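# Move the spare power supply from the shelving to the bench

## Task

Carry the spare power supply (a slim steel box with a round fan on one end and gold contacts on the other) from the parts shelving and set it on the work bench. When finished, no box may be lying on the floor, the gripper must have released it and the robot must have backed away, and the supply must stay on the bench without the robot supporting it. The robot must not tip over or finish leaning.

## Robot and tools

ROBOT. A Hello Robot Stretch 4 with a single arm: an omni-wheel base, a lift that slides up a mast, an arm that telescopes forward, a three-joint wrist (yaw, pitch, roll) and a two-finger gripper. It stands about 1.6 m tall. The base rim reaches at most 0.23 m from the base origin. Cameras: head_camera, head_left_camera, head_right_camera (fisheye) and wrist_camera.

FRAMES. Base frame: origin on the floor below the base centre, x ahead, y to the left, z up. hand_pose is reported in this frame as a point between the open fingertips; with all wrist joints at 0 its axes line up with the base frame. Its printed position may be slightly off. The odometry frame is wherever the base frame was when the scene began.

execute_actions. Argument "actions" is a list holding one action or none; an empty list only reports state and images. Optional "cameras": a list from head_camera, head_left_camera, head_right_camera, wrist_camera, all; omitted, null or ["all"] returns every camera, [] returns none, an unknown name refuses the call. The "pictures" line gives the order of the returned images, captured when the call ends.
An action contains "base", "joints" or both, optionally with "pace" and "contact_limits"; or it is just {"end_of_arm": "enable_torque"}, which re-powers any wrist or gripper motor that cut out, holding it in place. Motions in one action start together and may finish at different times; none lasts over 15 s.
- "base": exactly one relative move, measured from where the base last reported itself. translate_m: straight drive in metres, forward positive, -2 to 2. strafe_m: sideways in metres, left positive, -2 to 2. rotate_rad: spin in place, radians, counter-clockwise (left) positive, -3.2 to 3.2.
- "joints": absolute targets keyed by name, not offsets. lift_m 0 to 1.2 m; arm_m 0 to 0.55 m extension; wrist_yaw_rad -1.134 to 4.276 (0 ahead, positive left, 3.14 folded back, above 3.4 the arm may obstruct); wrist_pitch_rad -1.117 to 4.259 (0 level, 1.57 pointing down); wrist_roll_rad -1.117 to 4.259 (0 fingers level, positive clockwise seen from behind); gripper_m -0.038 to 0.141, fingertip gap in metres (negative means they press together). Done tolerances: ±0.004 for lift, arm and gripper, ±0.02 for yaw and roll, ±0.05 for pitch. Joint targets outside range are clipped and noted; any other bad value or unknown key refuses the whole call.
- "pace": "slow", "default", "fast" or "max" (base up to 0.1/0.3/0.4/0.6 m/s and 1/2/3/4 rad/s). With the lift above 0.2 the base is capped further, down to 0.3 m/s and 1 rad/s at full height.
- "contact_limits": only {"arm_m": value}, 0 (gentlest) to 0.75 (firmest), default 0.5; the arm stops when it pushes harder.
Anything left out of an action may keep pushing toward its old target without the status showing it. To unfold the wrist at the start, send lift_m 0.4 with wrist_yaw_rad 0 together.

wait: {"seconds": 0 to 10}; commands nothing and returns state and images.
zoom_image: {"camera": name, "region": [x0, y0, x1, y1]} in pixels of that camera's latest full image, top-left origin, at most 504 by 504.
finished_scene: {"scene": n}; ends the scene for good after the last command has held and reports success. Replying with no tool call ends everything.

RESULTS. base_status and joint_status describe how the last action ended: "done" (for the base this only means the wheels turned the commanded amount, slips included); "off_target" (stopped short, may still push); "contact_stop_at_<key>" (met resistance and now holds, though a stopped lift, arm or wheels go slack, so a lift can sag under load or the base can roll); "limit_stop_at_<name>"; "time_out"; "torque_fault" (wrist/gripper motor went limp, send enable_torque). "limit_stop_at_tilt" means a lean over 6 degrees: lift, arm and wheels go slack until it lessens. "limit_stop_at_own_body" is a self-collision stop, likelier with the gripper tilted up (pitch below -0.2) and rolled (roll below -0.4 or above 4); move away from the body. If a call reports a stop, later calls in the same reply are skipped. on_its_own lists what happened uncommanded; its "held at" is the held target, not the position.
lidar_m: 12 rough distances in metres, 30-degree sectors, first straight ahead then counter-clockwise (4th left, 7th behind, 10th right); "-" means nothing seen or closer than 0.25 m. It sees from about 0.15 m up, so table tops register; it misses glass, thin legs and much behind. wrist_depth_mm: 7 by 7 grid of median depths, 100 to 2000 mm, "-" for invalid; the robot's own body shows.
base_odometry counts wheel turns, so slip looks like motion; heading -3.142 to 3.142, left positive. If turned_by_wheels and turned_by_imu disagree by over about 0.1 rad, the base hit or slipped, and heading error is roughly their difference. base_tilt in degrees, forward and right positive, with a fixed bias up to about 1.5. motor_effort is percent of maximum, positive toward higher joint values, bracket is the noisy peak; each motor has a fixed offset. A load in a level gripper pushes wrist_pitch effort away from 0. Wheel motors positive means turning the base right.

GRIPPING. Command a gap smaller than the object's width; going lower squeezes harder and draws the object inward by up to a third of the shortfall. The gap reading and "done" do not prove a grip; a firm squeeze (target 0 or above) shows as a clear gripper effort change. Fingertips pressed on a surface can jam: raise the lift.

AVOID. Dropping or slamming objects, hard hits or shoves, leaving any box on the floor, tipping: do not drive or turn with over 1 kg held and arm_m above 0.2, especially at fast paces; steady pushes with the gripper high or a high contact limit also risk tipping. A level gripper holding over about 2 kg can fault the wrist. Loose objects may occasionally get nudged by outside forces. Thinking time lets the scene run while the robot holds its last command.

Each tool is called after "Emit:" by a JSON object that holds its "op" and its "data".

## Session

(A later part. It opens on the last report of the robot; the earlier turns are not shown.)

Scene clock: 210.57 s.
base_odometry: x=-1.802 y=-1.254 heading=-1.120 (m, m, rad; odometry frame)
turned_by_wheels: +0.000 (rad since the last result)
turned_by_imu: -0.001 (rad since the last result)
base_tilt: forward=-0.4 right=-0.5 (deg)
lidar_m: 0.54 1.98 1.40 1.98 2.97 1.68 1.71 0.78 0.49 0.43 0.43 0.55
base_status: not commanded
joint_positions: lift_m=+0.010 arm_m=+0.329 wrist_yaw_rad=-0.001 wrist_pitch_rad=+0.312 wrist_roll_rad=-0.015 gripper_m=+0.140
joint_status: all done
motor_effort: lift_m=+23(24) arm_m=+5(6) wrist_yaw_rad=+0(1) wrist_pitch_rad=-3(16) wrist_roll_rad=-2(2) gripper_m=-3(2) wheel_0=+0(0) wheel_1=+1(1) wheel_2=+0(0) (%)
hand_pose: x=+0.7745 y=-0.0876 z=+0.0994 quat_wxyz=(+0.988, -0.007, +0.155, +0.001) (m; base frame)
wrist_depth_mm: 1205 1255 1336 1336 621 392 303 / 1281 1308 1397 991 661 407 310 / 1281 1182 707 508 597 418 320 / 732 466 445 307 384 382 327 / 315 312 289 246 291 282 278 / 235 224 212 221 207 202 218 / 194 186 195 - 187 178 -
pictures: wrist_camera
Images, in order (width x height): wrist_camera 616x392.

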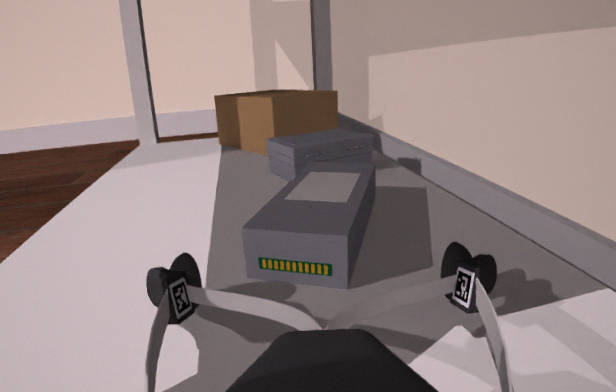

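Emit:
{"op": "execute_actions", "data": {"actions": [{"joints": {"arm_m": 0.46}, "contact_limits": {"arm_m": 0.15}, "pace": "slow"}], "cameras": ["wrist_camera", "head_left_camera"]}}

Scene clock: 215.87 s.
base_odometry: x=-1.802 y=-1.254 heading=-1.120 (m, m, rad; odometry frame)
turned_by_wheels: +0.000 (rad since the last result)
turned_by_imu: -0.002 (rad since the last result)
base_tilt: forward=-0.5 right=-0.4 (deg)
lidar_m: 0.52 1.99 1.41 2.00 2.97 1.69 1.71 0.77 0.49 0.43 0.44 0.56
base_status: not commanded
joint_positions: lift_m=+0.010 arm_m=+0.459 wrist_yaw_rad=+0.000 wrist_pitch_rad=+0.312 wrist_roll_rad=-0.015 gripper_m=+0.140
joint_status: all done
motor_effort: lift_m=+23(23) arm_m=+6(6) wrist_yaw_rad=-2(1) wrist_pitch_rad=-7(6) wrist_roll_rad=-1(2) gripper_m=-2(0) wheel_0=+0(0) wheel_1=+1(1) wheel_2=+0(0) (%)
contact_limits: arm_m 0.15
hand_pose: x=+0.9044 y=-0.0874 z=+0.0992 quat_wxyz=(+0.988, -0.007, +0.156, +0.001) (m; base frame)
wrist_depth_mm: 1118 1182 1205 1229 574 364 282 / 1182 1205 1205 750 597 373 286 / 1205 1160 580 500 569 384 296 / 676 459 442 345 315 375 301 / 315 312 306 216 239 281 282 / 233 222 186 165 185 204 216 / 192 195 186 - 187 177 -
pictures: head_left_camera, wrist_camera
Images, in order (width x height): head_left_camera 420x672, wrist_camera 616x392.

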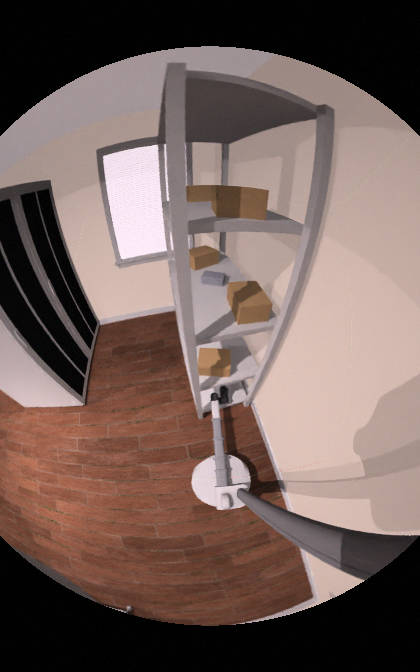

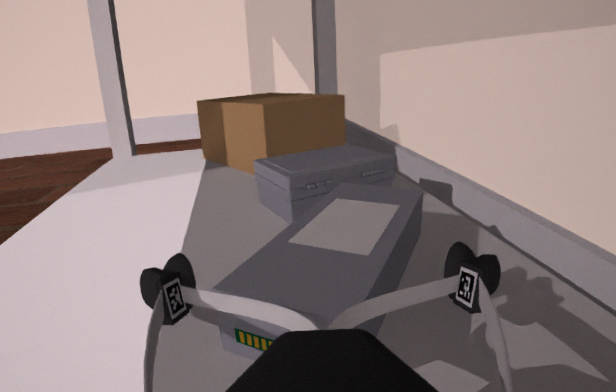

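Emit:
{"op": "execute_actions", "data": {"actions": [{"joints": {"lift_m": 0.17, "wrist_pitch_rad": 0.7}, "pace": "slow"}], "cameras": ["wrist_camera"]}}

Scene clock: 232.80 s.
base_odometry: x=-1.802 y=-1.254 heading=-1.119 (m, m, rad; odometry frame)
turned_by_wheels: +0.000 (rad since the last result)
turned_by_imu: -0.002 (rad since the last result)
base_tilt: forward=-0.6 right=-0.5 (deg)
lidar_m: 0.54 2.00 1.41 1.97 2.96 1.69 1.71 0.77 0.49 0.43 0.43 0.56
base_status: not commanded
joint_positions: lift_m=+0.170 arm_m=+0.460 wrist_yaw_rad=+0.001 wrist_pitch_rad=+0.701 wrist_roll_rad=-0.015 gripper_m=+0.140
joint_status: all done
motor_effort: lift_m=+23(23) arm_m=+2(6) wrist_yaw_rad=-2(11) wrist_pitch_rad=-3(94) wrist_roll_rad=-1(1) gripper_m=-1(2) wheel_0=+0(0) wheel_1=+1(1) wheel_2=+2(2) (%)
hand_pose: x=+0.8510 y=-0.0873 z=+0.1618 quat_wxyz=(+0.939, -0.007, +0.343, +0.003) (m; base frame)
wrist_depth_mm: 1138 1098 580 544 585 364 282 / 904 676 580 530 585 382 293 / 691 521 504 415 466 399 303 / 466 421 415 382 368 387 314 / 357 355 353 297 330 342 315 / 310 300 279 265 285 279 298 / 278 271 276 - 270 260 -
pictures: wrist_camera
Images, in order (width x height): wrist_camera 616x392.

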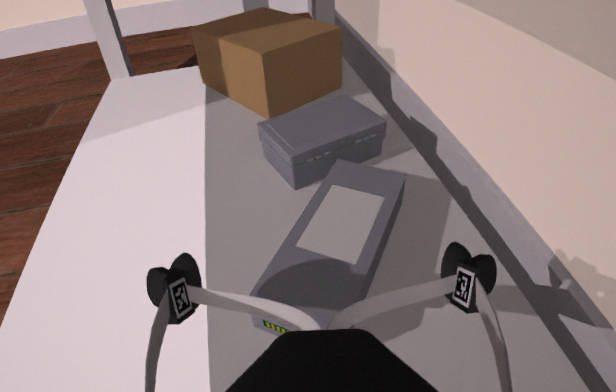

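Emit:
{"op": "execute_actions", "data": {"actions": [], "cameras": ["head_camera", "head_left_camera", "head_right_camera"]}}

Emit:
{"op": "zoom_image", "data": {"camera": "head_camera", "region": [150, 380, 330, 560]}}

Emit:
{"op": "zoom_image", "data": {"camera": "head_left_camera", "region": [170, 350, 290, 470]}}

Scene clock: 260.13 s.
base_odometry: x=-1.802 y=-1.254 heading=-1.119 (m, m, rad; odometry frame)
turned_by_wheels: +0.000 (rad since the last result)
turned_by_imu: -0.001 (rad since the last result)
base_tilt: forward=-0.6 right=-0.5 (deg)
lidar_m: 0.54 1.98 1.41 1.97 2.98 1.68 1.72 0.75 0.49 0.44 0.44 0.55
base_status: not commanded
joint_positions: lift_m=+0.170 arm_m=+0.460 wrist_yaw_rad=+0.001 wrist_pitch_rad=+0.701 wrist_roll_rad=-0.015 gripper_m=+0.140
joint_status: all done
motor_effort: lift_m=+23(23) arm_m=+2(6) wrist_yaw_rad=-4(11) wrist_pitch_rad=-1(94) wrist_roll_rad=-1(1) gripper_m=+0(2) wheel_0=+0(0) wheel_1=+1(1) wheel_2=+2(2) (%)
hand_pose: x=+0.8510 y=-0.0873 z=+0.1618 quat_wxyz=(+0.939, -0.007, +0.343, +0.003) (m; base frame)
wrist_depth_mm: 1118 1098 580 539 585 366 282 / 891 676 580 539 580 382 293 / 683 521 508 415 462 399 301 / 466 424 413 382 366 387 315 / 359 355 353 298 330 343 317 / 309 300 279 264 283 279 301 / 277 268 276 - 268 260 -
pictures: head_camera, head_left_camera, head_right_camera
Images, in order (width x height): head_camera 420x560, head_left_camera 420x672, head_right_camera 420x672.

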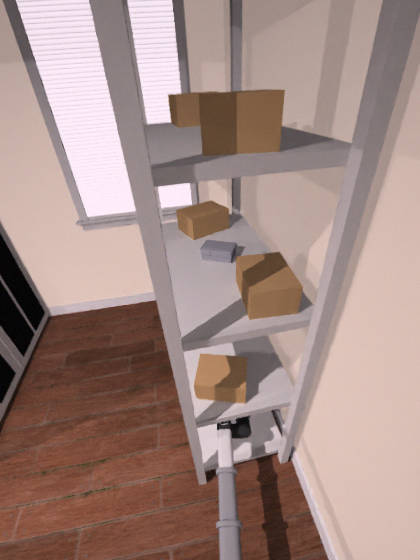

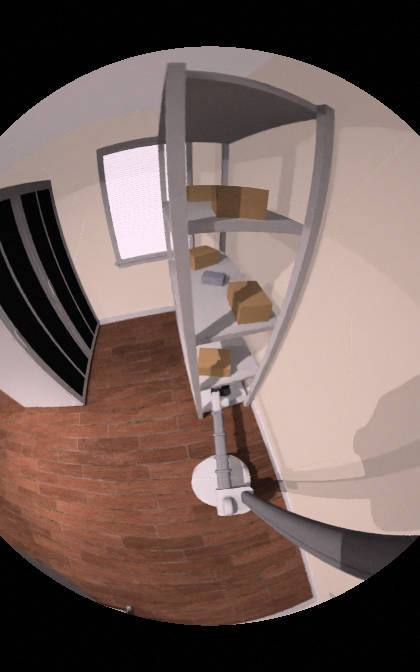

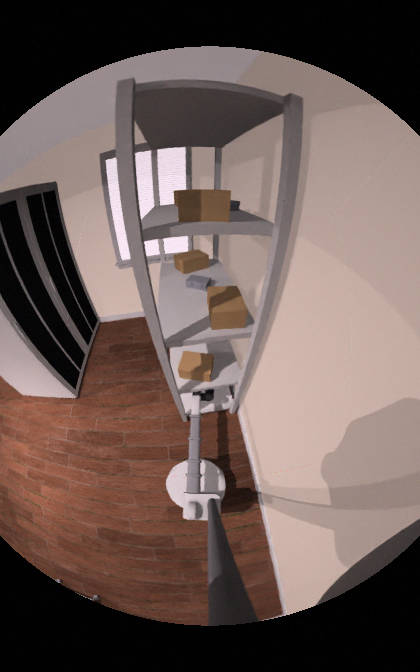

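Region (150, 380, 330, 560) of head_camera's 420x560 image, scaled by 2.800, with more detail than that image has.

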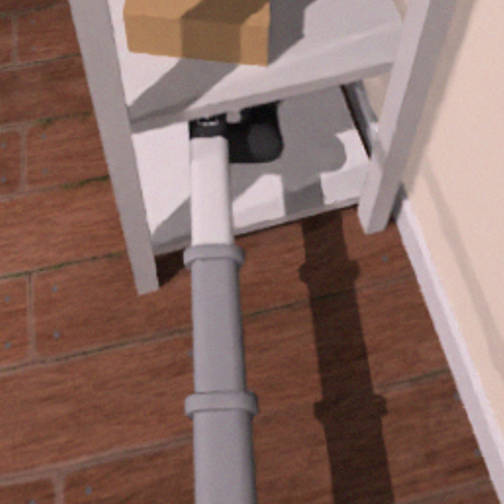

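Region (170, 350, 290, 470) of head_left_camera's 420x672 image, scaled by 4.200, with more detail than that image has.

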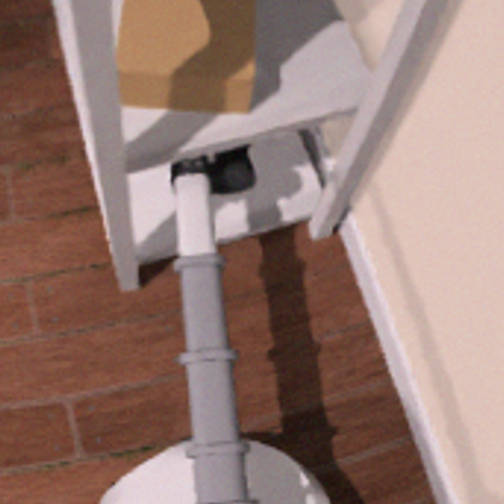

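Emit:
{"op": "execute_actions", "data": {"actions": [{"base": {"strafe_m": 0.03}, "joints": {"wrist_yaw_rad": -0.25}, "pace": "slow"}], "cameras": ["wrist_camera"]}}

Scene clock: 265.00 s.
base_odometry: x=-1.775 y=-1.241 heading=-1.119 (m, m, rad; odometry frame)
turned_by_wheels: +0.000 (rad since the last result)
turned_by_imu: -0.002 (rad since the last result)
base_tilt: forward=-0.6 right=-0.3 (deg)
lidar_m: 0.53 1.93 1.38 1.96 3.00 1.68 1.72 0.84 0.52 0.46 0.48 0.59
base_status: done
joint_positions: lift_m=+0.170 arm_m=+0.460 wrist_yaw_rad=-0.249 wrist_pitch_rad=+0.701 wrist_roll_rad=-0.015 gripper_m=+0.140
joint_status: all done
motor_effort: lift_m=+23(23) arm_m=+2(2) wrist_yaw_rad=-3(5) wrist_pitch_rad=-1(3) wrist_roll_rad=-1(1) gripper_m=-1(0) wheel_0=-1(4) wheel_1=+1(6) wheel_2=+0(0) (%)
hand_pose: x=+0.8226 y=-0.1391 z=+0.1617 quat_wxyz=(+0.932, +0.036, +0.342, -0.114) (m; base frame)
wrist_depth_mm: 1060 603 564 615 399 297 - / 904 564 525 603 433 312 257 / 530 521 430 455 459 334 272 / 430 424 410 359 407 353 287 / 362 357 309 317 345 329 298 / 310 301 276 273 286 279 297 / 277 268 276 - 268 262 -
pictures: wrist_camera
Images, in order (width x height): wrist_camera 616x392.

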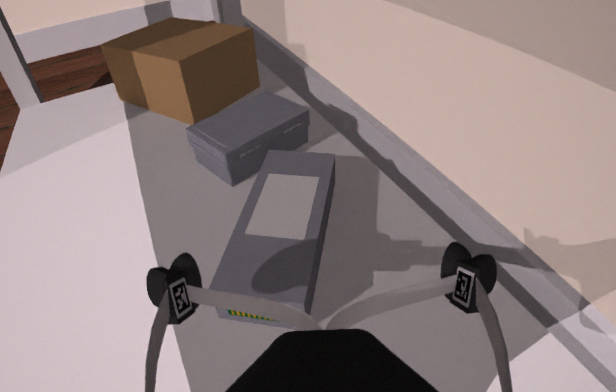

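Emit:
{"op": "execute_actions", "data": {"actions": [{"base": {"strafe_m": 0.01}, "joints": {"arm_m": 0.545}, "pace": "slow", "contact_limits": {"arm_m": 0.15}}], "cameras": ["wrist_camera"]}}

Scene clock: 274.43 s.
base_odometry: x=-1.766 y=-1.237 heading=-1.120 (m, m, rad; odometry frame)
turned_by_wheels: +0.000 (rad since the last result)
turned_by_imu: -0.002 (rad since the last result)
base_tilt: forward=-0.4 right=-0.5 (deg)
lidar_m: 0.53 1.92 1.38 1.96 3.00 1.68 1.73 0.85 0.52 0.47 0.49 0.60
base_status: done
joint_positions: lift_m=+0.170 arm_m=+0.544 wrist_yaw_rad=-0.250 wrist_pitch_rad=+0.701 wrist_roll_rad=-0.015 gripper_m=+0.140
joint_status: all done
motor_effort: lift_m=+23(23) arm_m=+5(4) wrist_yaw_rad=-2(3) wrist_pitch_rad=-3(3) wrist_roll_rad=-1(1) gripper_m=+0(3) wheel_0=-2(4) wheel_1=-1(7) wheel_2=+0(0) (%)
contact_limits: arm_m 0.15
hand_pose: x=+0.9070 y=-0.1392 z=+0.1617 quat_wxyz=(+0.932, +0.036, +0.342, -0.114) (m; base frame)
wrist_depth_mm: 1008 1060 640 603 399 291 - / 904 480 459 591 427 309 252 / 530 504 466 404 452 329 267 / 427 421 366 366 407 351 283 / 357 357 353 297 332 329 298 / 307 300 290 253 283 279 298 / 276 270 267 - 270 259 -
pictures: wrist_camera
Images, in order (width x height): wrist_camera 616x392.

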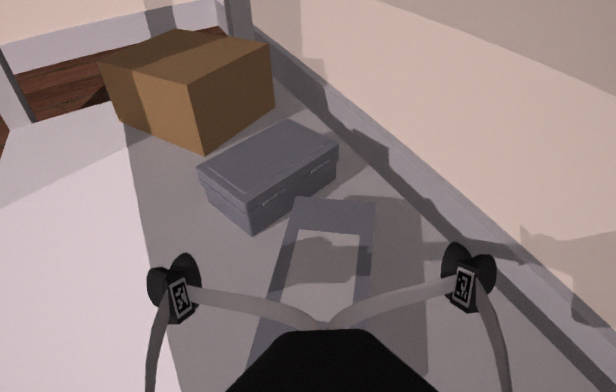

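Emit:
{"op": "zoom_image", "data": {"camera": "wrist_camera", "region": [130, 150, 510, 392]}}

Region (130, 150, 510, 392) of wrist_camera's 616x392 image, scaled by 1.326; it fills the top 321 rows of this view, and the rest is white.

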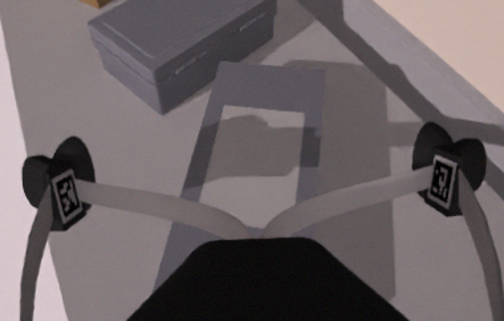

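Emit:
{"op": "execute_actions", "data": {"actions": [{"joints": {"lift_m": 0.122}, "pace": "slow"}], "cameras": ["wrist_camera"]}}

Scene clock: 280.60 s.
base_odometry: x=-1.766 y=-1.237 heading=-1.120 (m, m, rad; odometry frame)
turned_by_wheels: +0.000 (rad since the last result)
turned_by_imu: -0.002 (rad since the last result)
base_tilt: forward=-0.4 right=-0.5 (deg)
lidar_m: 0.53 1.90 1.39 1.97 3.00 1.68 1.73 0.84 0.54 0.47 0.48 0.58
base_status: not commanded
joint_positions: lift_m=+0.122 arm_m=+0.544 wrist_yaw_rad=-0.250 wrist_pitch_rad=+0.701 wrist_roll_rad=-0.015 gripper_m=+0.140
joint_status: all done
motor_effort: lift_m=+15(22) arm_m=+5(5) wrist_yaw_rad=-3(3) wrist_pitch_rad=-4(4) wrist_roll_rad=-1(0) gripper_m=-1(1) wheel_0=-2(2) wheel_1=+0(0) wheel_2=+0(0) (%)
hand_pose: x=+0.9070 y=-0.1392 z=+0.1144 quat_wxyz=(+0.932, +0.036, +0.342, -0.114) (m; base frame)
wrist_depth_mm: 976 442 442 591 394 291 - / 768 473 439 517 430 309 252 / 436 427 336 345 404 327 268 / 353 349 330 277 320 322 283 / 297 294 291 235 274 277 281 / 253 248 201 200 233 231 238 / 228 222 217 - 223 215 -
pictures: wrist_camera
Images, in order (width x height): wrist_camera 616x392.

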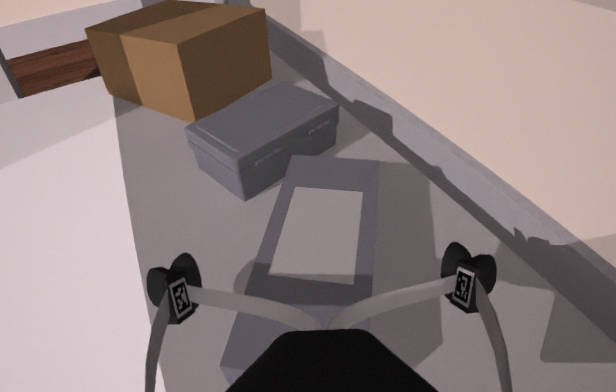

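Emit:
{"op": "execute_actions", "data": {"actions": [{"joints": {"lift_m": 0.108}, "pace": "slow"}], "cameras": ["wrist_camera"]}}

Scene clock: 285.37 s.
base_odometry: x=-1.766 y=-1.237 heading=-1.120 (m, m, rad; odometry frame)
turned_by_wheels: +0.000 (rad since the last result)
turned_by_imu: -0.001 (rad since the last result)
base_tilt: forward=-0.5 right=-0.3 (deg)
lidar_m: 0.53 1.91 1.38 1.96 2.99 1.69 1.73 0.83 0.51 0.47 0.48 0.60
base_status: not commanded
joint_positions: lift_m=+0.108 arm_m=+0.544 wrist_yaw_rad=-0.250 wrist_pitch_rad=+0.701 wrist_roll_rad=-0.015 gripper_m=+0.140
joint_status: all done
motor_effort: lift_m=+15(15) arm_m=+6(5) wrist_yaw_rad=-4(3) wrist_pitch_rad=-3(2) wrist_roll_rad=-1(1) gripper_m=+0(2) wheel_0=-2(2) wheel_1=+0(1) wheel_2=+0(0) (%)
hand_pose: x=+0.9070 y=-0.1392 z=+0.1004 quat_wxyz=(+0.932, +0.036, +0.342, -0.114) (m; base frame)
wrist_depth_mm: 960 427 421 585 394 290 - / 535 466 421 392 421 307 251 / 407 399 320 327 377 327 267 / 332 324 317 255 300 309 276 / 278 274 271 219 257 258 272 / 238 230 194 186 199 216 226 / 213 208 203 - 208 201 -
pictures: wrist_camera
Images, in order (width x height): wrist_camera 616x392.

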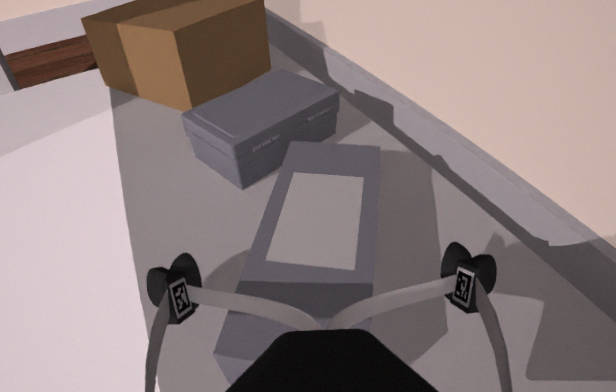

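Emit:
{"op": "execute_actions", "data": {"actions": [{"joints": {"lift_m": 0.099}, "pace": "slow"}], "cameras": ["wrist_camera"]}}

Scene clock: 287.53 s.
base_odometry: x=-1.766 y=-1.237 heading=-1.120 (m, m, rad; odometry frame)
turned_by_wheels: +0.000 (rad since the last result)
turned_by_imu: -0.001 (rad since the last result)
base_tilt: forward=-0.5 right=-0.4 (deg)
lidar_m: 0.53 1.93 1.38 1.94 2.98 1.65 1.71 0.83 0.53 0.47 0.49 0.59
base_status: not commanded
joint_positions: lift_m=+0.099 arm_m=+0.544 wrist_yaw_rad=-0.250 wrist_pitch_rad=+0.699 wrist_roll_rad=-0.015 gripper_m=+0.140
joint_status: all done
motor_effort: lift_m=+13(14) arm_m=+5(5) wrist_yaw_rad=-1(3) wrist_pitch_rad=+5(3) wrist_roll_rad=-2(1) gripper_m=-1(2) wheel_0=-2(2) wheel_1=+0(1) wheel_2=+0(0) (%)
hand_pose: x=+0.9072 y=-0.1394 z=+0.0920 quat_wxyz=(+0.932, +0.036, +0.341, -0.115) (m; base frame)
wrist_depth_mm: 991 413 424 585 397 290 - / 525 455 418 355 418 307 253 / 399 389 312 310 377 324 267 / 320 314 312 246 290 298 274 / 270 267 264 209 249 252 267 / 230 224 190 181 190 211 219 / 206 202 196 - 202 195 -
pictures: wrist_camera
Images, in order (width x height): wrist_camera 616x392.

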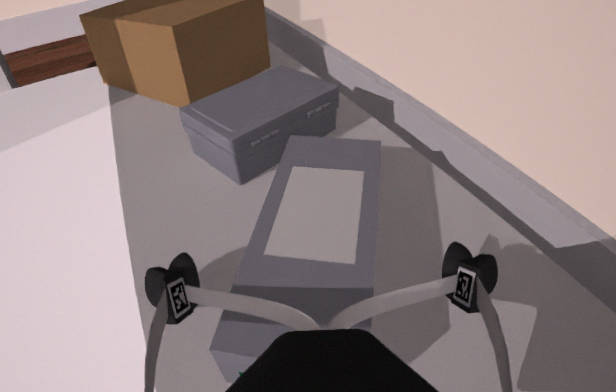

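Emit:
{"op": "execute_actions", "data": {"actions": [{"joints": {"lift_m": 0.106}, "pace": "slow"}], "cameras": []}}

Emit:
{"op": "execute_actions", "data": {"actions": [{"joints": {"gripper_m": 0.03}, "pace": "slow"}], "cameras": ["wrist_camera"]}}

Scene clock: 290.30 s.
base_odometry: x=-1.766 y=-1.237 heading=-1.120 (m, m, rad; odometry frame)
turned_by_wheels: +0.000 (rad since the last result)
turned_by_imu: -0.001 (rad since the last result)
base_tilt: forward=-0.4 right=-0.4 (deg)
lidar_m: 0.54 1.91 1.38 1.97 3.00 1.68 1.73 0.85 0.52 0.47 0.47 0.60
base_status: not commanded
joint_positions: lift_m=+0.106 arm_m=+0.544 wrist_yaw_rad=-0.250 wrist_pitch_rad=+0.701 wrist_roll_rad=-0.015 gripper_m=+0.140
joint_status: all done
motor_effort: lift_m=+23(24) arm_m=+5(5) wrist_yaw_rad=-2(1) wrist_pitch_rad=-2(2) wrist_roll_rad=-1(2) gripper_m=-1(1) wheel_0=-2(2) wheel_1=-1(0) wheel_2=+0(0) (%)
hand_pose: x=+0.9069 y=-0.1393 z=+0.0978 quat_wxyz=(+0.932, +0.036, +0.342, -0.115) (m; base frame)
wrist_depth_mm: 976 415 421 580 394 290 - / 530 459 418 382 418 307 253 / 402 394 315 315 379 325 268 / 327 320 315 252 297 306 277 / 274 272 268 214 254 256 270 / 237 229 193 183 196 214 223 / 210 206 201 - 206 199 -
pictures: none
No camera images: the call's "cameras" was empty. Leave "cameras" out to get every camera's image.

Scene clock: 295.03 s.
base_odometry: x=-1.766 y=-1.237 heading=-1.120 (m, m, rad; odometry frame)
turned_by_wheels: +0.000 (rad since the last result)
turned_by_imu: -0.002 (rad since the last result)
base_tilt: forward=-0.4 right=-0.4 (deg)
lidar_m: 0.53 1.93 1.39 1.95 2.99 1.68 1.70 0.85 0.53 0.46 0.47 0.60
base_status: not commanded
joint_positions: lift_m=+0.106 arm_m=+0.544 wrist_yaw_rad=-0.250 wrist_pitch_rad=+0.707 wrist_roll_rad=-0.015 gripper_m=+0.030
joint_status: all done
motor_effort: lift_m=+23(23) arm_m=+5(5) wrist_yaw_rad=-3(6) wrist_pitch_rad=-18(17) wrist_roll_rad=-1(1) gripper_m=-23(21) wheel_0=-2(2) wheel_1=+0(0) wheel_2=+0(0) (%)
hand_pose: x=+0.9061 y=-0.1390 z=+0.0966 quat_wxyz=(+0.931, +0.036, +0.344, -0.114) (m; base frame)
wrist_depth_mm: 960 404 424 564 394 291 - / 512 455 402 362 413 309 255 / 392 382 312 327 368 322 268 / 320 314 307 241 289 298 276 / 267 266 263 205 209 252 270 / 231 231 181 177 182 210 220 / 206 202 197 - 201 194 -
pictures: wrist_camera
Images, in order (width x height): wrist_camera 616x392.

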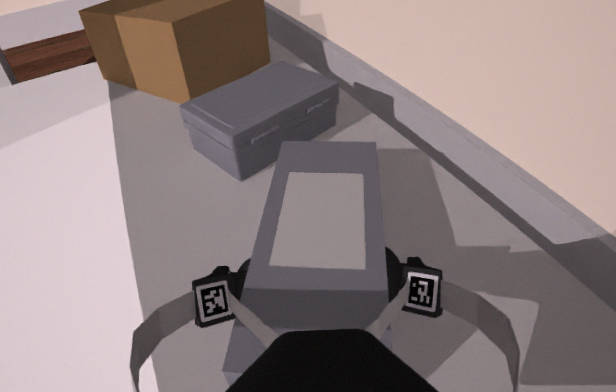

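Emit:
{"op": "execute_actions", "data": {"actions": [{"joints": {"lift_m": 0.15}, "pace": "slow"}], "cameras": ["wrist_camera"]}}

Scene clock: 297.37 s.
base_odometry: x=-1.766 y=-1.237 heading=-1.120 (m, m, rad; odometry frame)
turned_by_wheels: +0.000 (rad since the last result)
turned_by_imu: -0.001 (rad since the last result)
base_tilt: forward=-0.5 right=-0.5 (deg)
lidar_m: 0.52 1.93 1.37 1.97 2.98 1.67 1.73 0.84 0.54 0.48 0.48 0.60
base_status: not commanded
joint_positions: lift_m=+0.149 arm_m=+0.544 wrist_yaw_rad=-0.250 wrist_pitch_rad=+0.709 wrist_roll_rad=-0.015 gripper_m=+0.030
joint_status: all done
on_its_own: wrist_pitch_rad is at rest, and its effort (-26) is outside its rest range (-23 to +23)
motor_effort: lift_m=+26(28) arm_m=+5(5) wrist_yaw_rad=-3(2) wrist_pitch_rad=-26(27) wrist_roll_rad=-1(1) gripper_m=-23(24) wheel_0=-2(2) wheel_1=-1(1) wheel_2=+0(0) (%)
hand_pose: x=+0.9056 y=-0.1388 z=+0.1397 quat_wxyz=(+0.931, +0.036, +0.346, -0.114) (m; base frame)
wrist_depth_mm: 1008 484 466 603 397 291 - / 809 480 455 549 427 307 253 / 473 459 368 355 424 332 268 / 384 382 351 249 347 340 283 / 324 320 317 206 211 314 290 / 278 278 181 176 182 255 262 / 250 245 238 - 243 235 -
pictures: wrist_camera
Images, in order (width x height): wrist_camera 616x392.

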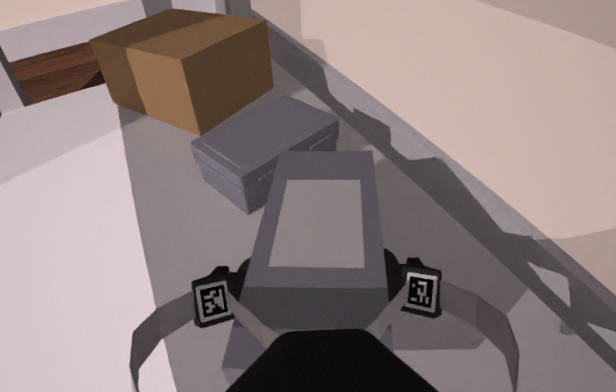

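Emit:
{"op": "execute_actions", "data": {"actions": [{"joints": {"arm_m": 0.12, "lift_m": 0.17}}], "cameras": ["wrist_camera", "head_camera"]}}

Scene clock: 307.70 s.
base_odometry: x=-1.766 y=-1.237 heading=-1.120 (m, m, rad; odometry frame)
turned_by_wheels: +0.000 (rad since the last result)
turned_by_imu: -0.002 (rad since the last result)
base_tilt: forward=-0.5 right=-0.5 (deg)
lidar_m: 0.54 1.92 1.38 1.95 3.01 1.68 1.72 0.85 0.53 0.46 0.47 0.59
base_status: not commanded
joint_positions: lift_m=+0.169 arm_m=+0.121 wrist_yaw_rad=-0.250 wrist_pitch_rad=+0.710 wrist_roll_rad=-0.015 gripper_m=+0.030
joint_status: all done
on_its_own: wrist_pitch_rad is at rest, and its effort (-26) is outside its rest range (-23 to +23)
motor_effort: lift_m=+26(26) arm_m=-5(6) wrist_yaw_rad=-1(3) wrist_pitch_rad=-26(26) wrist_roll_rad=-1(1) gripper_m=-25(23) wheel_0=-2(2) wheel_1=+0(0) wheel_2=+0(0) (%)
hand_pose: x=+0.4821 y=-0.1389 z=+0.1596 quat_wxyz=(+0.931, +0.036, +0.346, -0.114) (m; base frame)
wrist_depth_mm: 1078 831 699 723 500 312 304 / 788 640 615 597 539 345 320 / 564 500 488 480 469 387 342 / 433 413 407 249 433 418 353 / 351 349 366 206 211 415 368 / 281 349 181 176 182 355 364 / 307 334 334 - 342 329 329
pictures: head_camera, wrist_camera
Images, in order (width x height): head_camera 420x560, wrist_camera 616x392.

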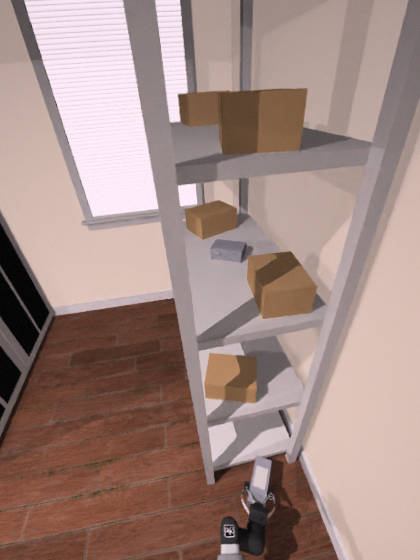

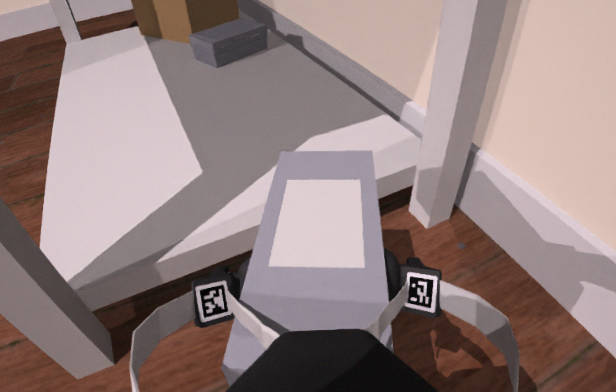

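Emit:
{"op": "execute_actions", "data": {"actions": [{"base": {"translate_m": -0.3}, "joints": {"arm_m": 0.08}}], "cameras": ["wrist_camera"]}}

Emit:
{"op": "execute_actions", "data": {"actions": [{"base": {"rotate_rad": 1.783}, "joints": {"wrist_yaw_rad": 0.0, "lift_m": 0.2}, "pace": "slow"}]}}

Scene clock: 340.93 s.
base_odometry: x=-1.897 y=-0.967 heading=-1.120 (m, m, rad; odometry frame)
turned_by_wheels: +0.000 (rad since the last result)
turned_by_imu: -0.004 (rad since the last result)
base_tilt: forward=-0.5 right=-0.4 (deg)
lidar_m: 0.82 1.85 1.53 3.49 2.48 1.43 1.42 0.92 0.58 0.52 0.53 0.53
base_status: done
joint_positions: lift_m=+0.169 arm_m=+0.081 wrist_yaw_rad=-0.250 wrist_pitch_rad=+0.709 wrist_roll_rad=-0.015 gripper_m=+0.030
joint_status: all done
on_its_own: wrist_pitch_rad is at rest, and its effort (-26) is outside its rest range (-23 to +23)
motor_effort: lift_m=+26(26) arm_m=-5(5) wrist_yaw_rad=-2(3) wrist_pitch_rad=-26(26) wrist_roll_rad=-1(2) gripper_m=-23(25) wheel_0=-1(7) wheel_1=+1(3) wheel_2=-1(10) (%)
hand_pose: x=+0.4422 y=-0.1389 z=+0.1597 quat_wxyz=(+0.931, +0.036, +0.345, -0.114) (m; base frame)
wrist_depth_mm: 442 878 831 768 585 430 357 / 809 627 647 691 609 459 375 / 661 585 627 615 591 477 392 / 539 530 521 249 488 477 397 / 455 449 445 207 211 427 404 / 387 389 181 176 183 357 364 / 351 342 334 - 342 327 330
pictures: wrist_camera
Images, in order (width x height): wrist_camera 616x392.

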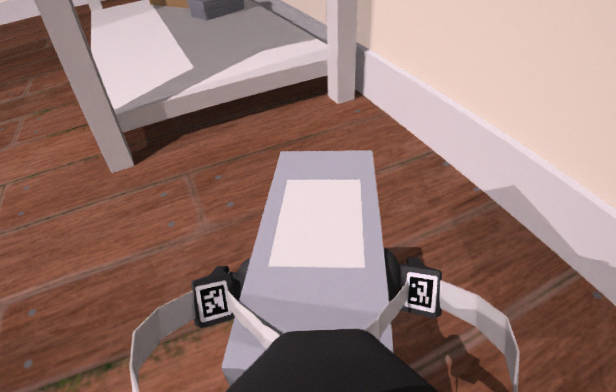

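Scene clock: 344.00 s.
base_odometry: x=-1.897 y=-0.967 heading=+0.663 (m, m, rad; odometry frame)
turned_by_wheels: +1.783 (rad since the last result)
turned_by_imu: +1.773 (rad since the last result)
base_tilt: forward=-0.5 right=-0.5 (deg)
lidar_m: 0.57 1.41 1.47 1.43 0.72 0.54 0.52 0.55 0.79 0.83 1.53 1.65
base_status: done
joint_positions: lift_m=+0.199 arm_m=+0.081 wrist_yaw_rad=+0.000 wrist_pitch_rad=+0.709 wrist_roll_rad=-0.015 gripper_m=+0.030
joint_status: all done
on_its_own: wrist_pitch_rad is at rest, and its effort (-25) is outside its rest range (-23 to +23)
motor_effort: lift_m=+26(27) arm_m=-5(5) wrist_yaw_rad=-2(8) wrist_pitch_rad=-25(26) wrist_roll_rad=-1(1) gripper_m=-22(25) wheel_0=+0(5) wheel_1=-2(5) wheel_2=-2(6) (%)
hand_pose: x=+0.4707 y=-0.0874 z=+0.1898 quat_wxyz=(+0.938, -0.007, +0.347, +0.003) (m; base frame)
wrist_depth_mm: 1281 1255 1182 1118 1078 1025 1025 / 931 904 854 831 820 809 798 / 732 707 683 661 647 647 640 / 585 580 564 248 530 539 530 / 492 492 477 206 211 462 452 / 424 430 181 176 182 387 397 / 382 375 362 - 370 355 357
pictures: head_camera, head_left_camera, head_right_camera, wrist_camera
Images, in order (width x height): head_camera 420x560, head_left_camera 420x672, head_right_camera 420x672, wrist_camera 616x392.

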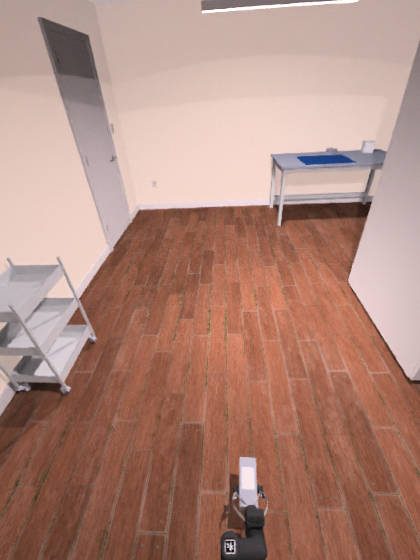

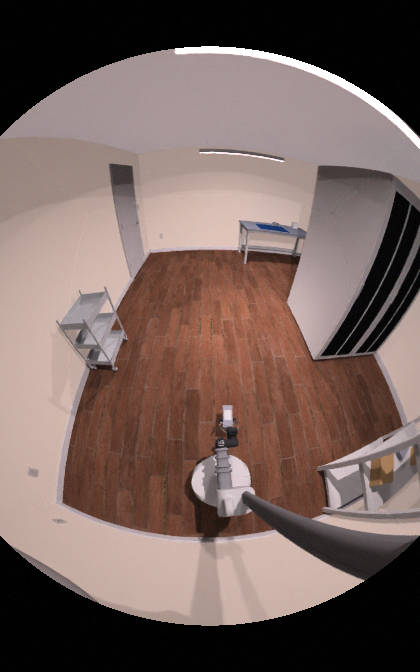

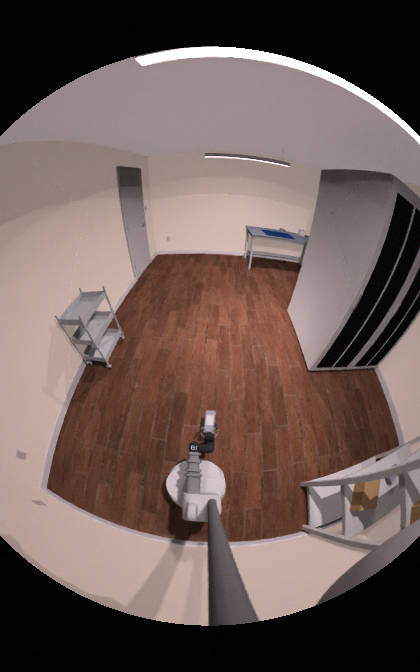

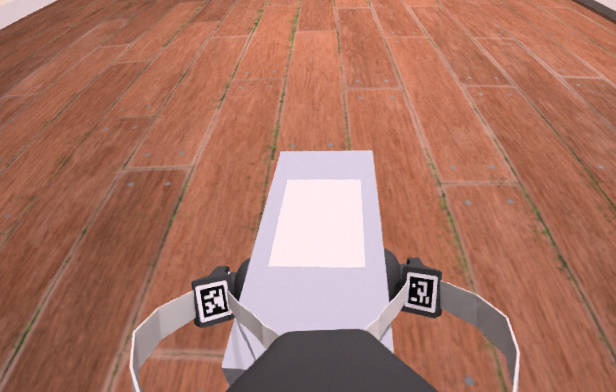

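Emit:
{"op": "execute_actions", "data": {"actions": [{"base": {"translate_m": 2.0}, "pace": "fast"}], "cameras": ["head_camera", "wrist_camera"]}}

Scene clock: 355.17 s.
base_odometry: x=-0.321 y=+0.265 heading=+0.663 (m, m, rad; odometry frame)
turned_by_wheels: +0.000 (rad since the last result)
turned_by_imu: +0.008 (rad since the last result)
base_tilt: forward=-0.5 right=-0.5 (deg)
lidar_m: 0.55 1.76 1.36 1.31 1.06 2.03 2.53 2.25 1.24 1.20 1.89 1.61
base_status: done
joint_positions: lift_m=+0.199 arm_m=+0.081 wrist_yaw_rad=+0.000 wrist_pitch_rad=+0.709 wrist_roll_rad=-0.015 gripper_m=+0.030
joint_status: not commanded
on_its_own: wrist_pitch_rad is at rest, and its effort (-24) is outside its rest range (-23 to +23)
motor_effort: lift_m=+26(26) arm_m=-5(5) wrist_yaw_rad=-2(2) wrist_pitch_rad=-24(28) wrist_roll_rad=-1(1) gripper_m=-23(23) wheel_0=-1(6) wheel_1=+0(3) wheel_2=+2(12) (%)
hand_pose: x=+0.4706 y=-0.0874 z=+0.1897 quat_wxyz=(+0.938, -0.007, +0.347, +0.003) (m; base frame)
wrist_depth_mm: 1255 1229 1138 1118 1078 1008 1025 / 931 891 854 842 820 798 809 / 723 707 691 668 668 647 634 / 585 574 569 249 530 535 525 / 492 488 480 207 211 462 452 / 424 424 181 176 182 384 397 / 379 373 364 - 373 355 357
pictures: head_camera, wrist_camera
Images, in order (width x height): head_camera 420x560, wrist_camera 616x392.

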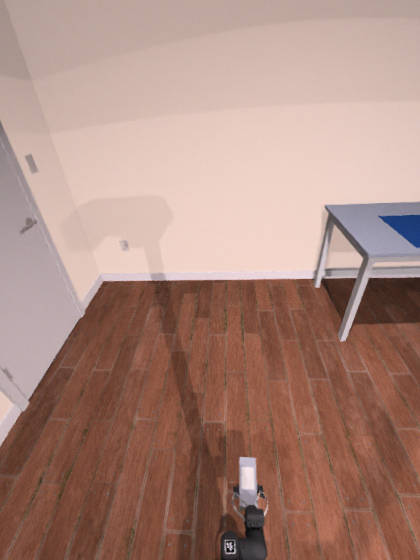

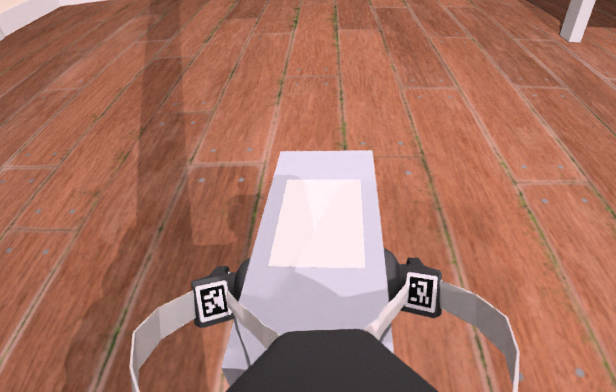

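Emit:
{"op": "execute_actions", "data": {"actions": [{"base": {"translate_m": 0.65}, "joints": {"lift_m": 0.5}}], "cameras": ["head_camera"]}}

Emit:
{"op": "execute_actions", "data": {"actions": [{"base": {"strafe_m": -1.2}, "joints": {"lift_m": 0.88}}]}}

Scene clock: 365.57 s.
base_odometry: x=+0.191 y=+0.665 heading=+0.663 (m, m, rad; odometry frame)
turned_by_wheels: +0.000 (rad since the last result)
turned_by_imu: +0.001 (rad since the last result)
base_tilt: forward=-0.4 right=-0.5 (deg)
lidar_m: 0.56 1.67 1.27 1.25 1.35 1.49 3.20 1.67 1.36 2.47 1.11 1.23
base_status: done
joint_positions: lift_m=+0.499 arm_m=+0.081 wrist_yaw_rad=+0.000 wrist_pitch_rad=+0.709 wrist_roll_rad=-0.015 gripper_m=+0.030
joint_status: all done
on_its_own: wrist_pitch_rad is at rest, and its effort (-26) is outside its rest range (-23 to +23)
motor_effort: lift_m=+26(27) arm_m=-4(5) wrist_yaw_rad=-2(2) wrist_pitch_rad=-26(27) wrist_roll_rad=+0(1) gripper_m=-22(24) wheel_0=+0(6) wheel_1=+1(5) wheel_2=+2(10) (%)
hand_pose: x=+0.4706 y=-0.0874 z=+0.4898 quat_wxyz=(+0.938, -0.007, +0.347, +0.003) (m; base frame)
wrist_depth_mm: 1229 1205 1205 1205 1205 1182 1160 / 1336 1336 1366 1308 1281 1281 1182 / 1308 1255 1229 1229 1205 1160 1160 / 1060 1042 1008 249 946 946 946 / 891 891 878 206 211 831 809 / 768 759 181 176 182 691 715 / 691 668 654 - 661 634 640
pictures: head_camera
Images, in order (width x height): head_camera 420x560.

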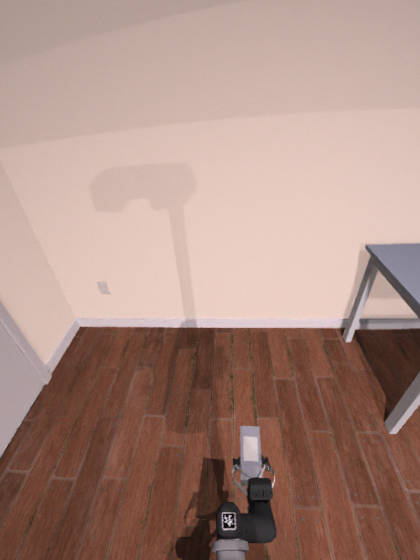

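Scene clock: 370.90 s.
base_odometry: x=+0.930 y=-0.280 heading=+0.664 (m, m, rad; odometry frame)
turned_by_wheels: +0.000 (rad since the last result)
turned_by_imu: -0.004 (rad since the last result)
base_tilt: forward=-0.5 right=-0.5 (deg)
lidar_m: 0.52 0.71 2.28 2.44 2.43 3.33 0.61 0.64 0.92 1.26 0.96 0.70
base_status: done
joint_positions: lift_m=+0.879 arm_m=+0.081 wrist_yaw_rad=+0.000 wrist_pitch_rad=+0.709 wrist_roll_rad=-0.015 gripper_m=+0.030
joint_status: all done
on_its_own: wrist_pitch_rad is at rest, and its effort (-26) is outside its rest range (-23 to +23)
motor_effort: lift_m=+25(27) arm_m=-5(5) wrist_yaw_rad=-1(2) wrist_pitch_rad=-26(25) wrist_roll_rad=-1(0) gripper_m=-23(23) wheel_0=-2(7) wheel_1=+2(7) wheel_2=+1(0) (%)
hand_pose: x=+0.4706 y=-0.0874 z=+0.8698 quat_wxyz=(+0.938, -0.007, +0.347, +0.003) (m; base frame)
wrist_depth_mm: 1118 1138 891 854 831 798 809 / 1281 707 676 647 627 634 634 / 615 549 530 517 512 504 496 / 492 484 473 249 462 521 517 / 1366 1255 1397 206 211 1308 1308 / 1182 1118 182 176 182 1078 1118 / 1078 1025 960 - 1025 1025 1008
pictures: head_camera, head_left_camera, head_right_camera, wrist_camera
Images, in order (width x height): head_camera 420x560, head_left_camera 420x672, head_right_camera 420x672, wrist_camera 616x392.

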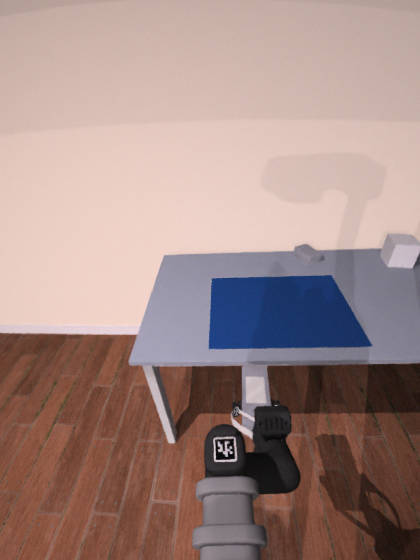

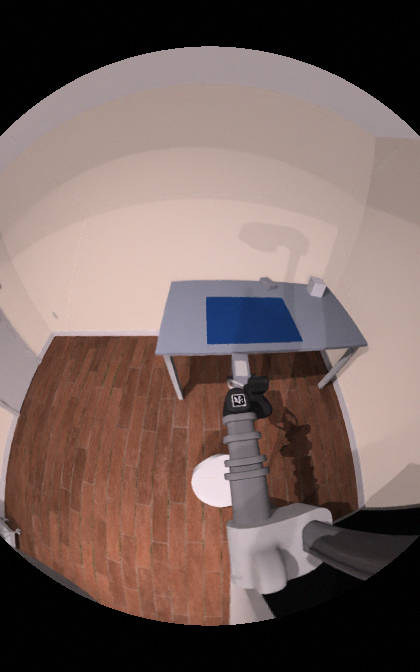

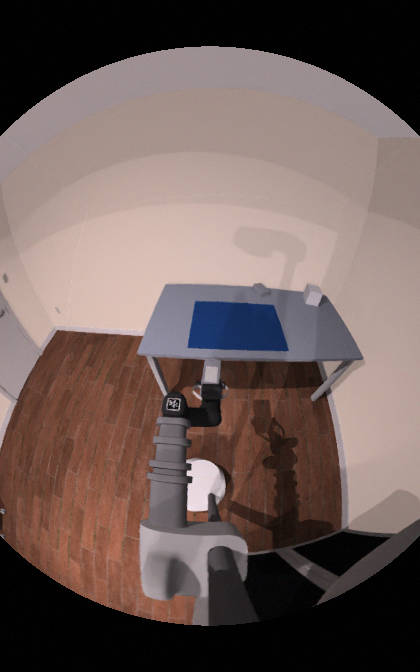

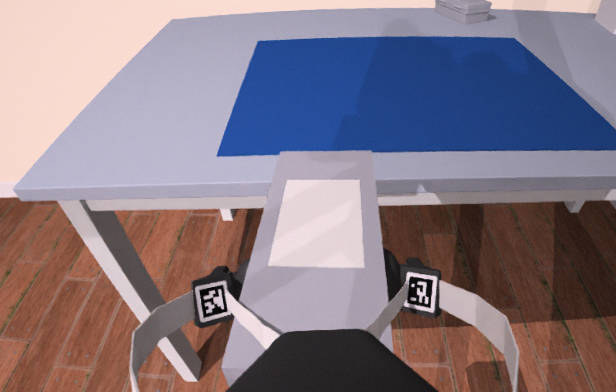

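Emit:
{"op": "execute_actions", "data": {"actions": [{"joints": {"arm_m": 0.52, "lift_m": 0.86}}], "cameras": ["head_camera", "wrist_camera"]}}

Scene clock: 392.57 s.
base_odometry: x=+0.930 y=-0.280 heading=+0.663 (m, m, rad; odometry frame)
turned_by_wheels: +0.000 (rad since the last result)
turned_by_imu: -0.002 (rad since the last result)
base_tilt: forward=-0.5 right=-0.5 (deg)
lidar_m: 0.68 0.71 2.30 2.45 2.43 3.34 0.60 0.64 0.93 1.27 0.95 0.70
base_status: not commanded
joint_positions: lift_m=+0.860 arm_m=+0.519 wrist_yaw_rad=+0.000 wrist_pitch_rad=+0.709 wrist_roll_rad=-0.015 gripper_m=+0.030
joint_status: all done
on_its_own: wrist_pitch_rad is at rest, and its effort (-25) is outside its rest range (-23 to +23)
motor_effort: lift_m=+18(24) arm_m=+5(5) wrist_yaw_rad=-2(3) wrist_pitch_rad=-25(27) wrist_roll_rad=-1(1) gripper_m=-23(23) wheel_0=-2(2) wheel_1=+1(2) wheel_2=+1(1) (%)
hand_pose: x=+0.9090 y=-0.0874 z=+0.8504 quat_wxyz=(+0.938, -0.007, +0.347, +0.003) (m; base frame)
wrist_depth_mm: 715 723 707 707 691 683 640 / 788 654 627 603 603 585 549 / 535 508 496 477 473 462 455 / 424 418 407 249 382 389 379 / 357 355 345 206 211 332 325 / 307 306 181 176 182 276 285 / 274 270 260 - 266 255 -
pictures: head_camera, wrist_camera
Images, in order (width x height): head_camera 420x560, wrist_camera 616x392.

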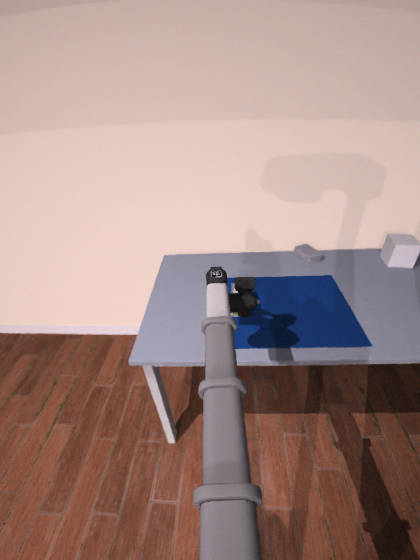

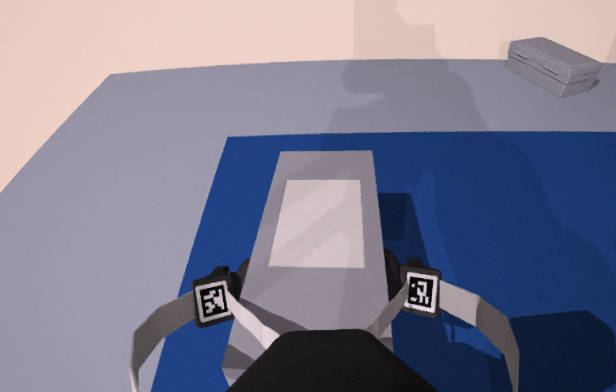

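Emit:
{"op": "execute_actions", "data": {"actions": [{"joints": {"lift_m": 0.815}, "pace": "slow"}], "cameras": ["wrist_camera"]}}

Scene clock: 396.50 s.
base_odometry: x=+0.930 y=-0.280 heading=+0.663 (m, m, rad; odometry frame)
turned_by_wheels: +0.000 (rad since the last result)
turned_by_imu: -0.002 (rad since the last result)
base_tilt: forward=-0.4 right=-0.4 (deg)
lidar_m: 0.66 0.70 2.32 2.45 2.43 3.33 0.61 0.64 0.95 1.27 0.95 0.70
base_status: not commanded
joint_positions: lift_m=+0.815 arm_m=+0.519 wrist_yaw_rad=+0.000 wrist_pitch_rad=+0.709 wrist_roll_rad=-0.015 gripper_m=+0.030
joint_status: all done
on_its_own: wrist_pitch_rad is at rest, and its effort (-25) is outside its rest range (-23 to +23)
motor_effort: lift_m=+18(17) arm_m=+5(5) wrist_yaw_rad=-2(2) wrist_pitch_rad=-25(26) wrist_roll_rad=+0(1) gripper_m=-21(22) wheel_0=-2(2) wheel_1=+2(2) wheel_2=+0(1) (%)
hand_pose: x=+0.9090 y=-0.0874 z=+0.8054 quat_wxyz=(+0.938, -0.007, +0.347, +0.003) (m; base frame)
wrist_depth_mm: 707 691 691 668 654 621 535 / 750 539 517 504 496 488 488 / 433 421 407 397 392 387 384 / 353 345 340 249 315 320 317 / 298 296 289 206 211 277 271 / 256 256 181 176 182 231 238 / 229 222 216 - 221 213 -
pictures: wrist_camera
Images, in order (width x height): wrist_camera 616x392.

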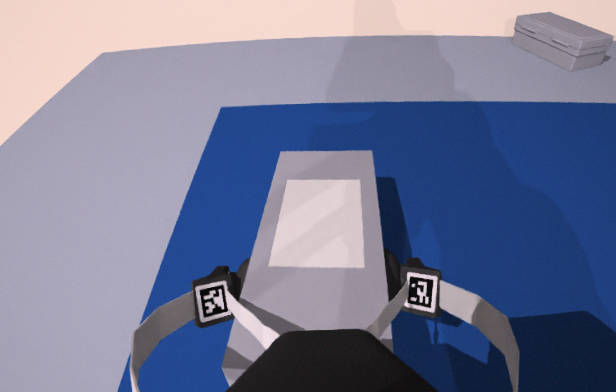

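Emit:
{"op": "execute_actions", "data": {"actions": [{"joints": {"lift_m": 0.8}, "pace": "slow"}], "cameras": ["wrist_camera"]}}

Scene clock: 399.57 s.
base_odometry: x=+0.930 y=-0.280 heading=+0.663 (m, m, rad; odometry frame)
turned_by_wheels: +0.000 (rad since the last result)
turned_by_imu: -0.001 (rad since the last result)
base_tilt: forward=-0.5 right=-0.4 (deg)
lidar_m: 0.68 0.72 2.31 2.45 2.44 3.33 0.60 0.64 0.92 1.27 0.96 0.68
base_status: not commanded
joint_positions: lift_m=+0.800 arm_m=+0.519 wrist_yaw_rad=+0.000 wrist_pitch_rad=+0.708 wrist_roll_rad=-0.015 gripper_m=+0.030
joint_status: all done
motor_effort: lift_m=+17(18) arm_m=+5(4) wrist_yaw_rad=-1(3) wrist_pitch_rad=-23(26) wrist_roll_rad=-1(1) gripper_m=-21(22) wheel_0=-2(2) wheel_1=+2(1) wheel_2=+1(1) (%)
hand_pose: x=+0.9091 y=-0.0874 z=+0.7907 quat_wxyz=(+0.938, -0.007, +0.347, +0.003) (m; base frame)
wrist_depth_mm: 715 699 661 647 634 585 535 / 535 508 492 473 466 459 459 / 410 399 382 375 368 362 359 / 332 325 319 246 296 303 298 / 279 276 271 206 210 258 255 / 241 239 182 177 182 218 224 / 216 208 204 - 207 200 -
pictures: wrist_camera
Images, in order (width x height): wrist_camera 616x392.

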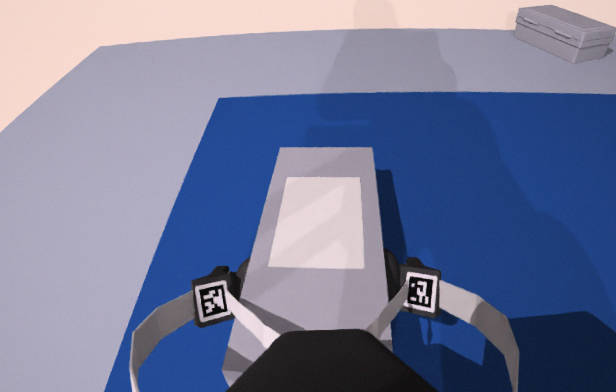

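Emit:
{"op": "execute_actions", "data": {"actions": [{"joints": {"lift_m": 0.791}, "pace": "slow"}], "cameras": ["wrist_camera"]}}

Scene clock: 401.30 s.
base_odometry: x=+0.930 y=-0.280 heading=+0.663 (m, m, rad; odometry frame)
turned_by_wheels: +0.000 (rad since the last result)
turned_by_imu: -0.001 (rad since the last result)
base_tilt: forward=-0.5 right=-0.5 (deg)
lidar_m: 0.68 0.73 2.28 2.44 2.44 3.34 0.62 0.64 0.92 1.28 0.96 0.69
base_status: not commanded
joint_positions: lift_m=+0.791 arm_m=+0.519 wrist_yaw_rad=+0.000 wrist_pitch_rad=+0.707 wrist_roll_rad=-0.015 gripper_m=+0.030
joint_status: all done
motor_effort: lift_m=+17(18) arm_m=+5(5) wrist_yaw_rad=+0(0) wrist_pitch_rad=-20(22) wrist_roll_rad=-1(1) gripper_m=-22(22) wheel_0=-2(2) wheel_1=+2(2) wheel_2=+1(1) (%)
hand_pose: x=+0.9093 y=-0.0875 z=+0.7820 quat_wxyz=(+0.938, -0.007, +0.346, +0.002) (m; base frame)
wrist_depth_mm: 715 683 654 609 603 564 530 / 521 492 473 459 452 442 442 / 394 387 373 291 355 349 345 / 320 314 306 240 285 290 287 / 270 266 260 205 209 249 245 / 231 229 182 179 182 208 214 / 208 200 196 - 200 193 -
pictures: wrist_camera
Images, in order (width x height): wrist_camera 616x392.

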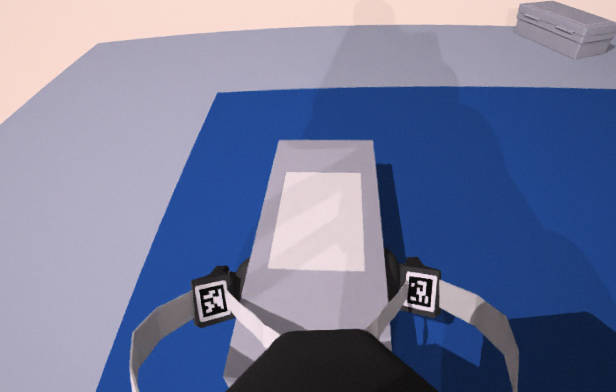

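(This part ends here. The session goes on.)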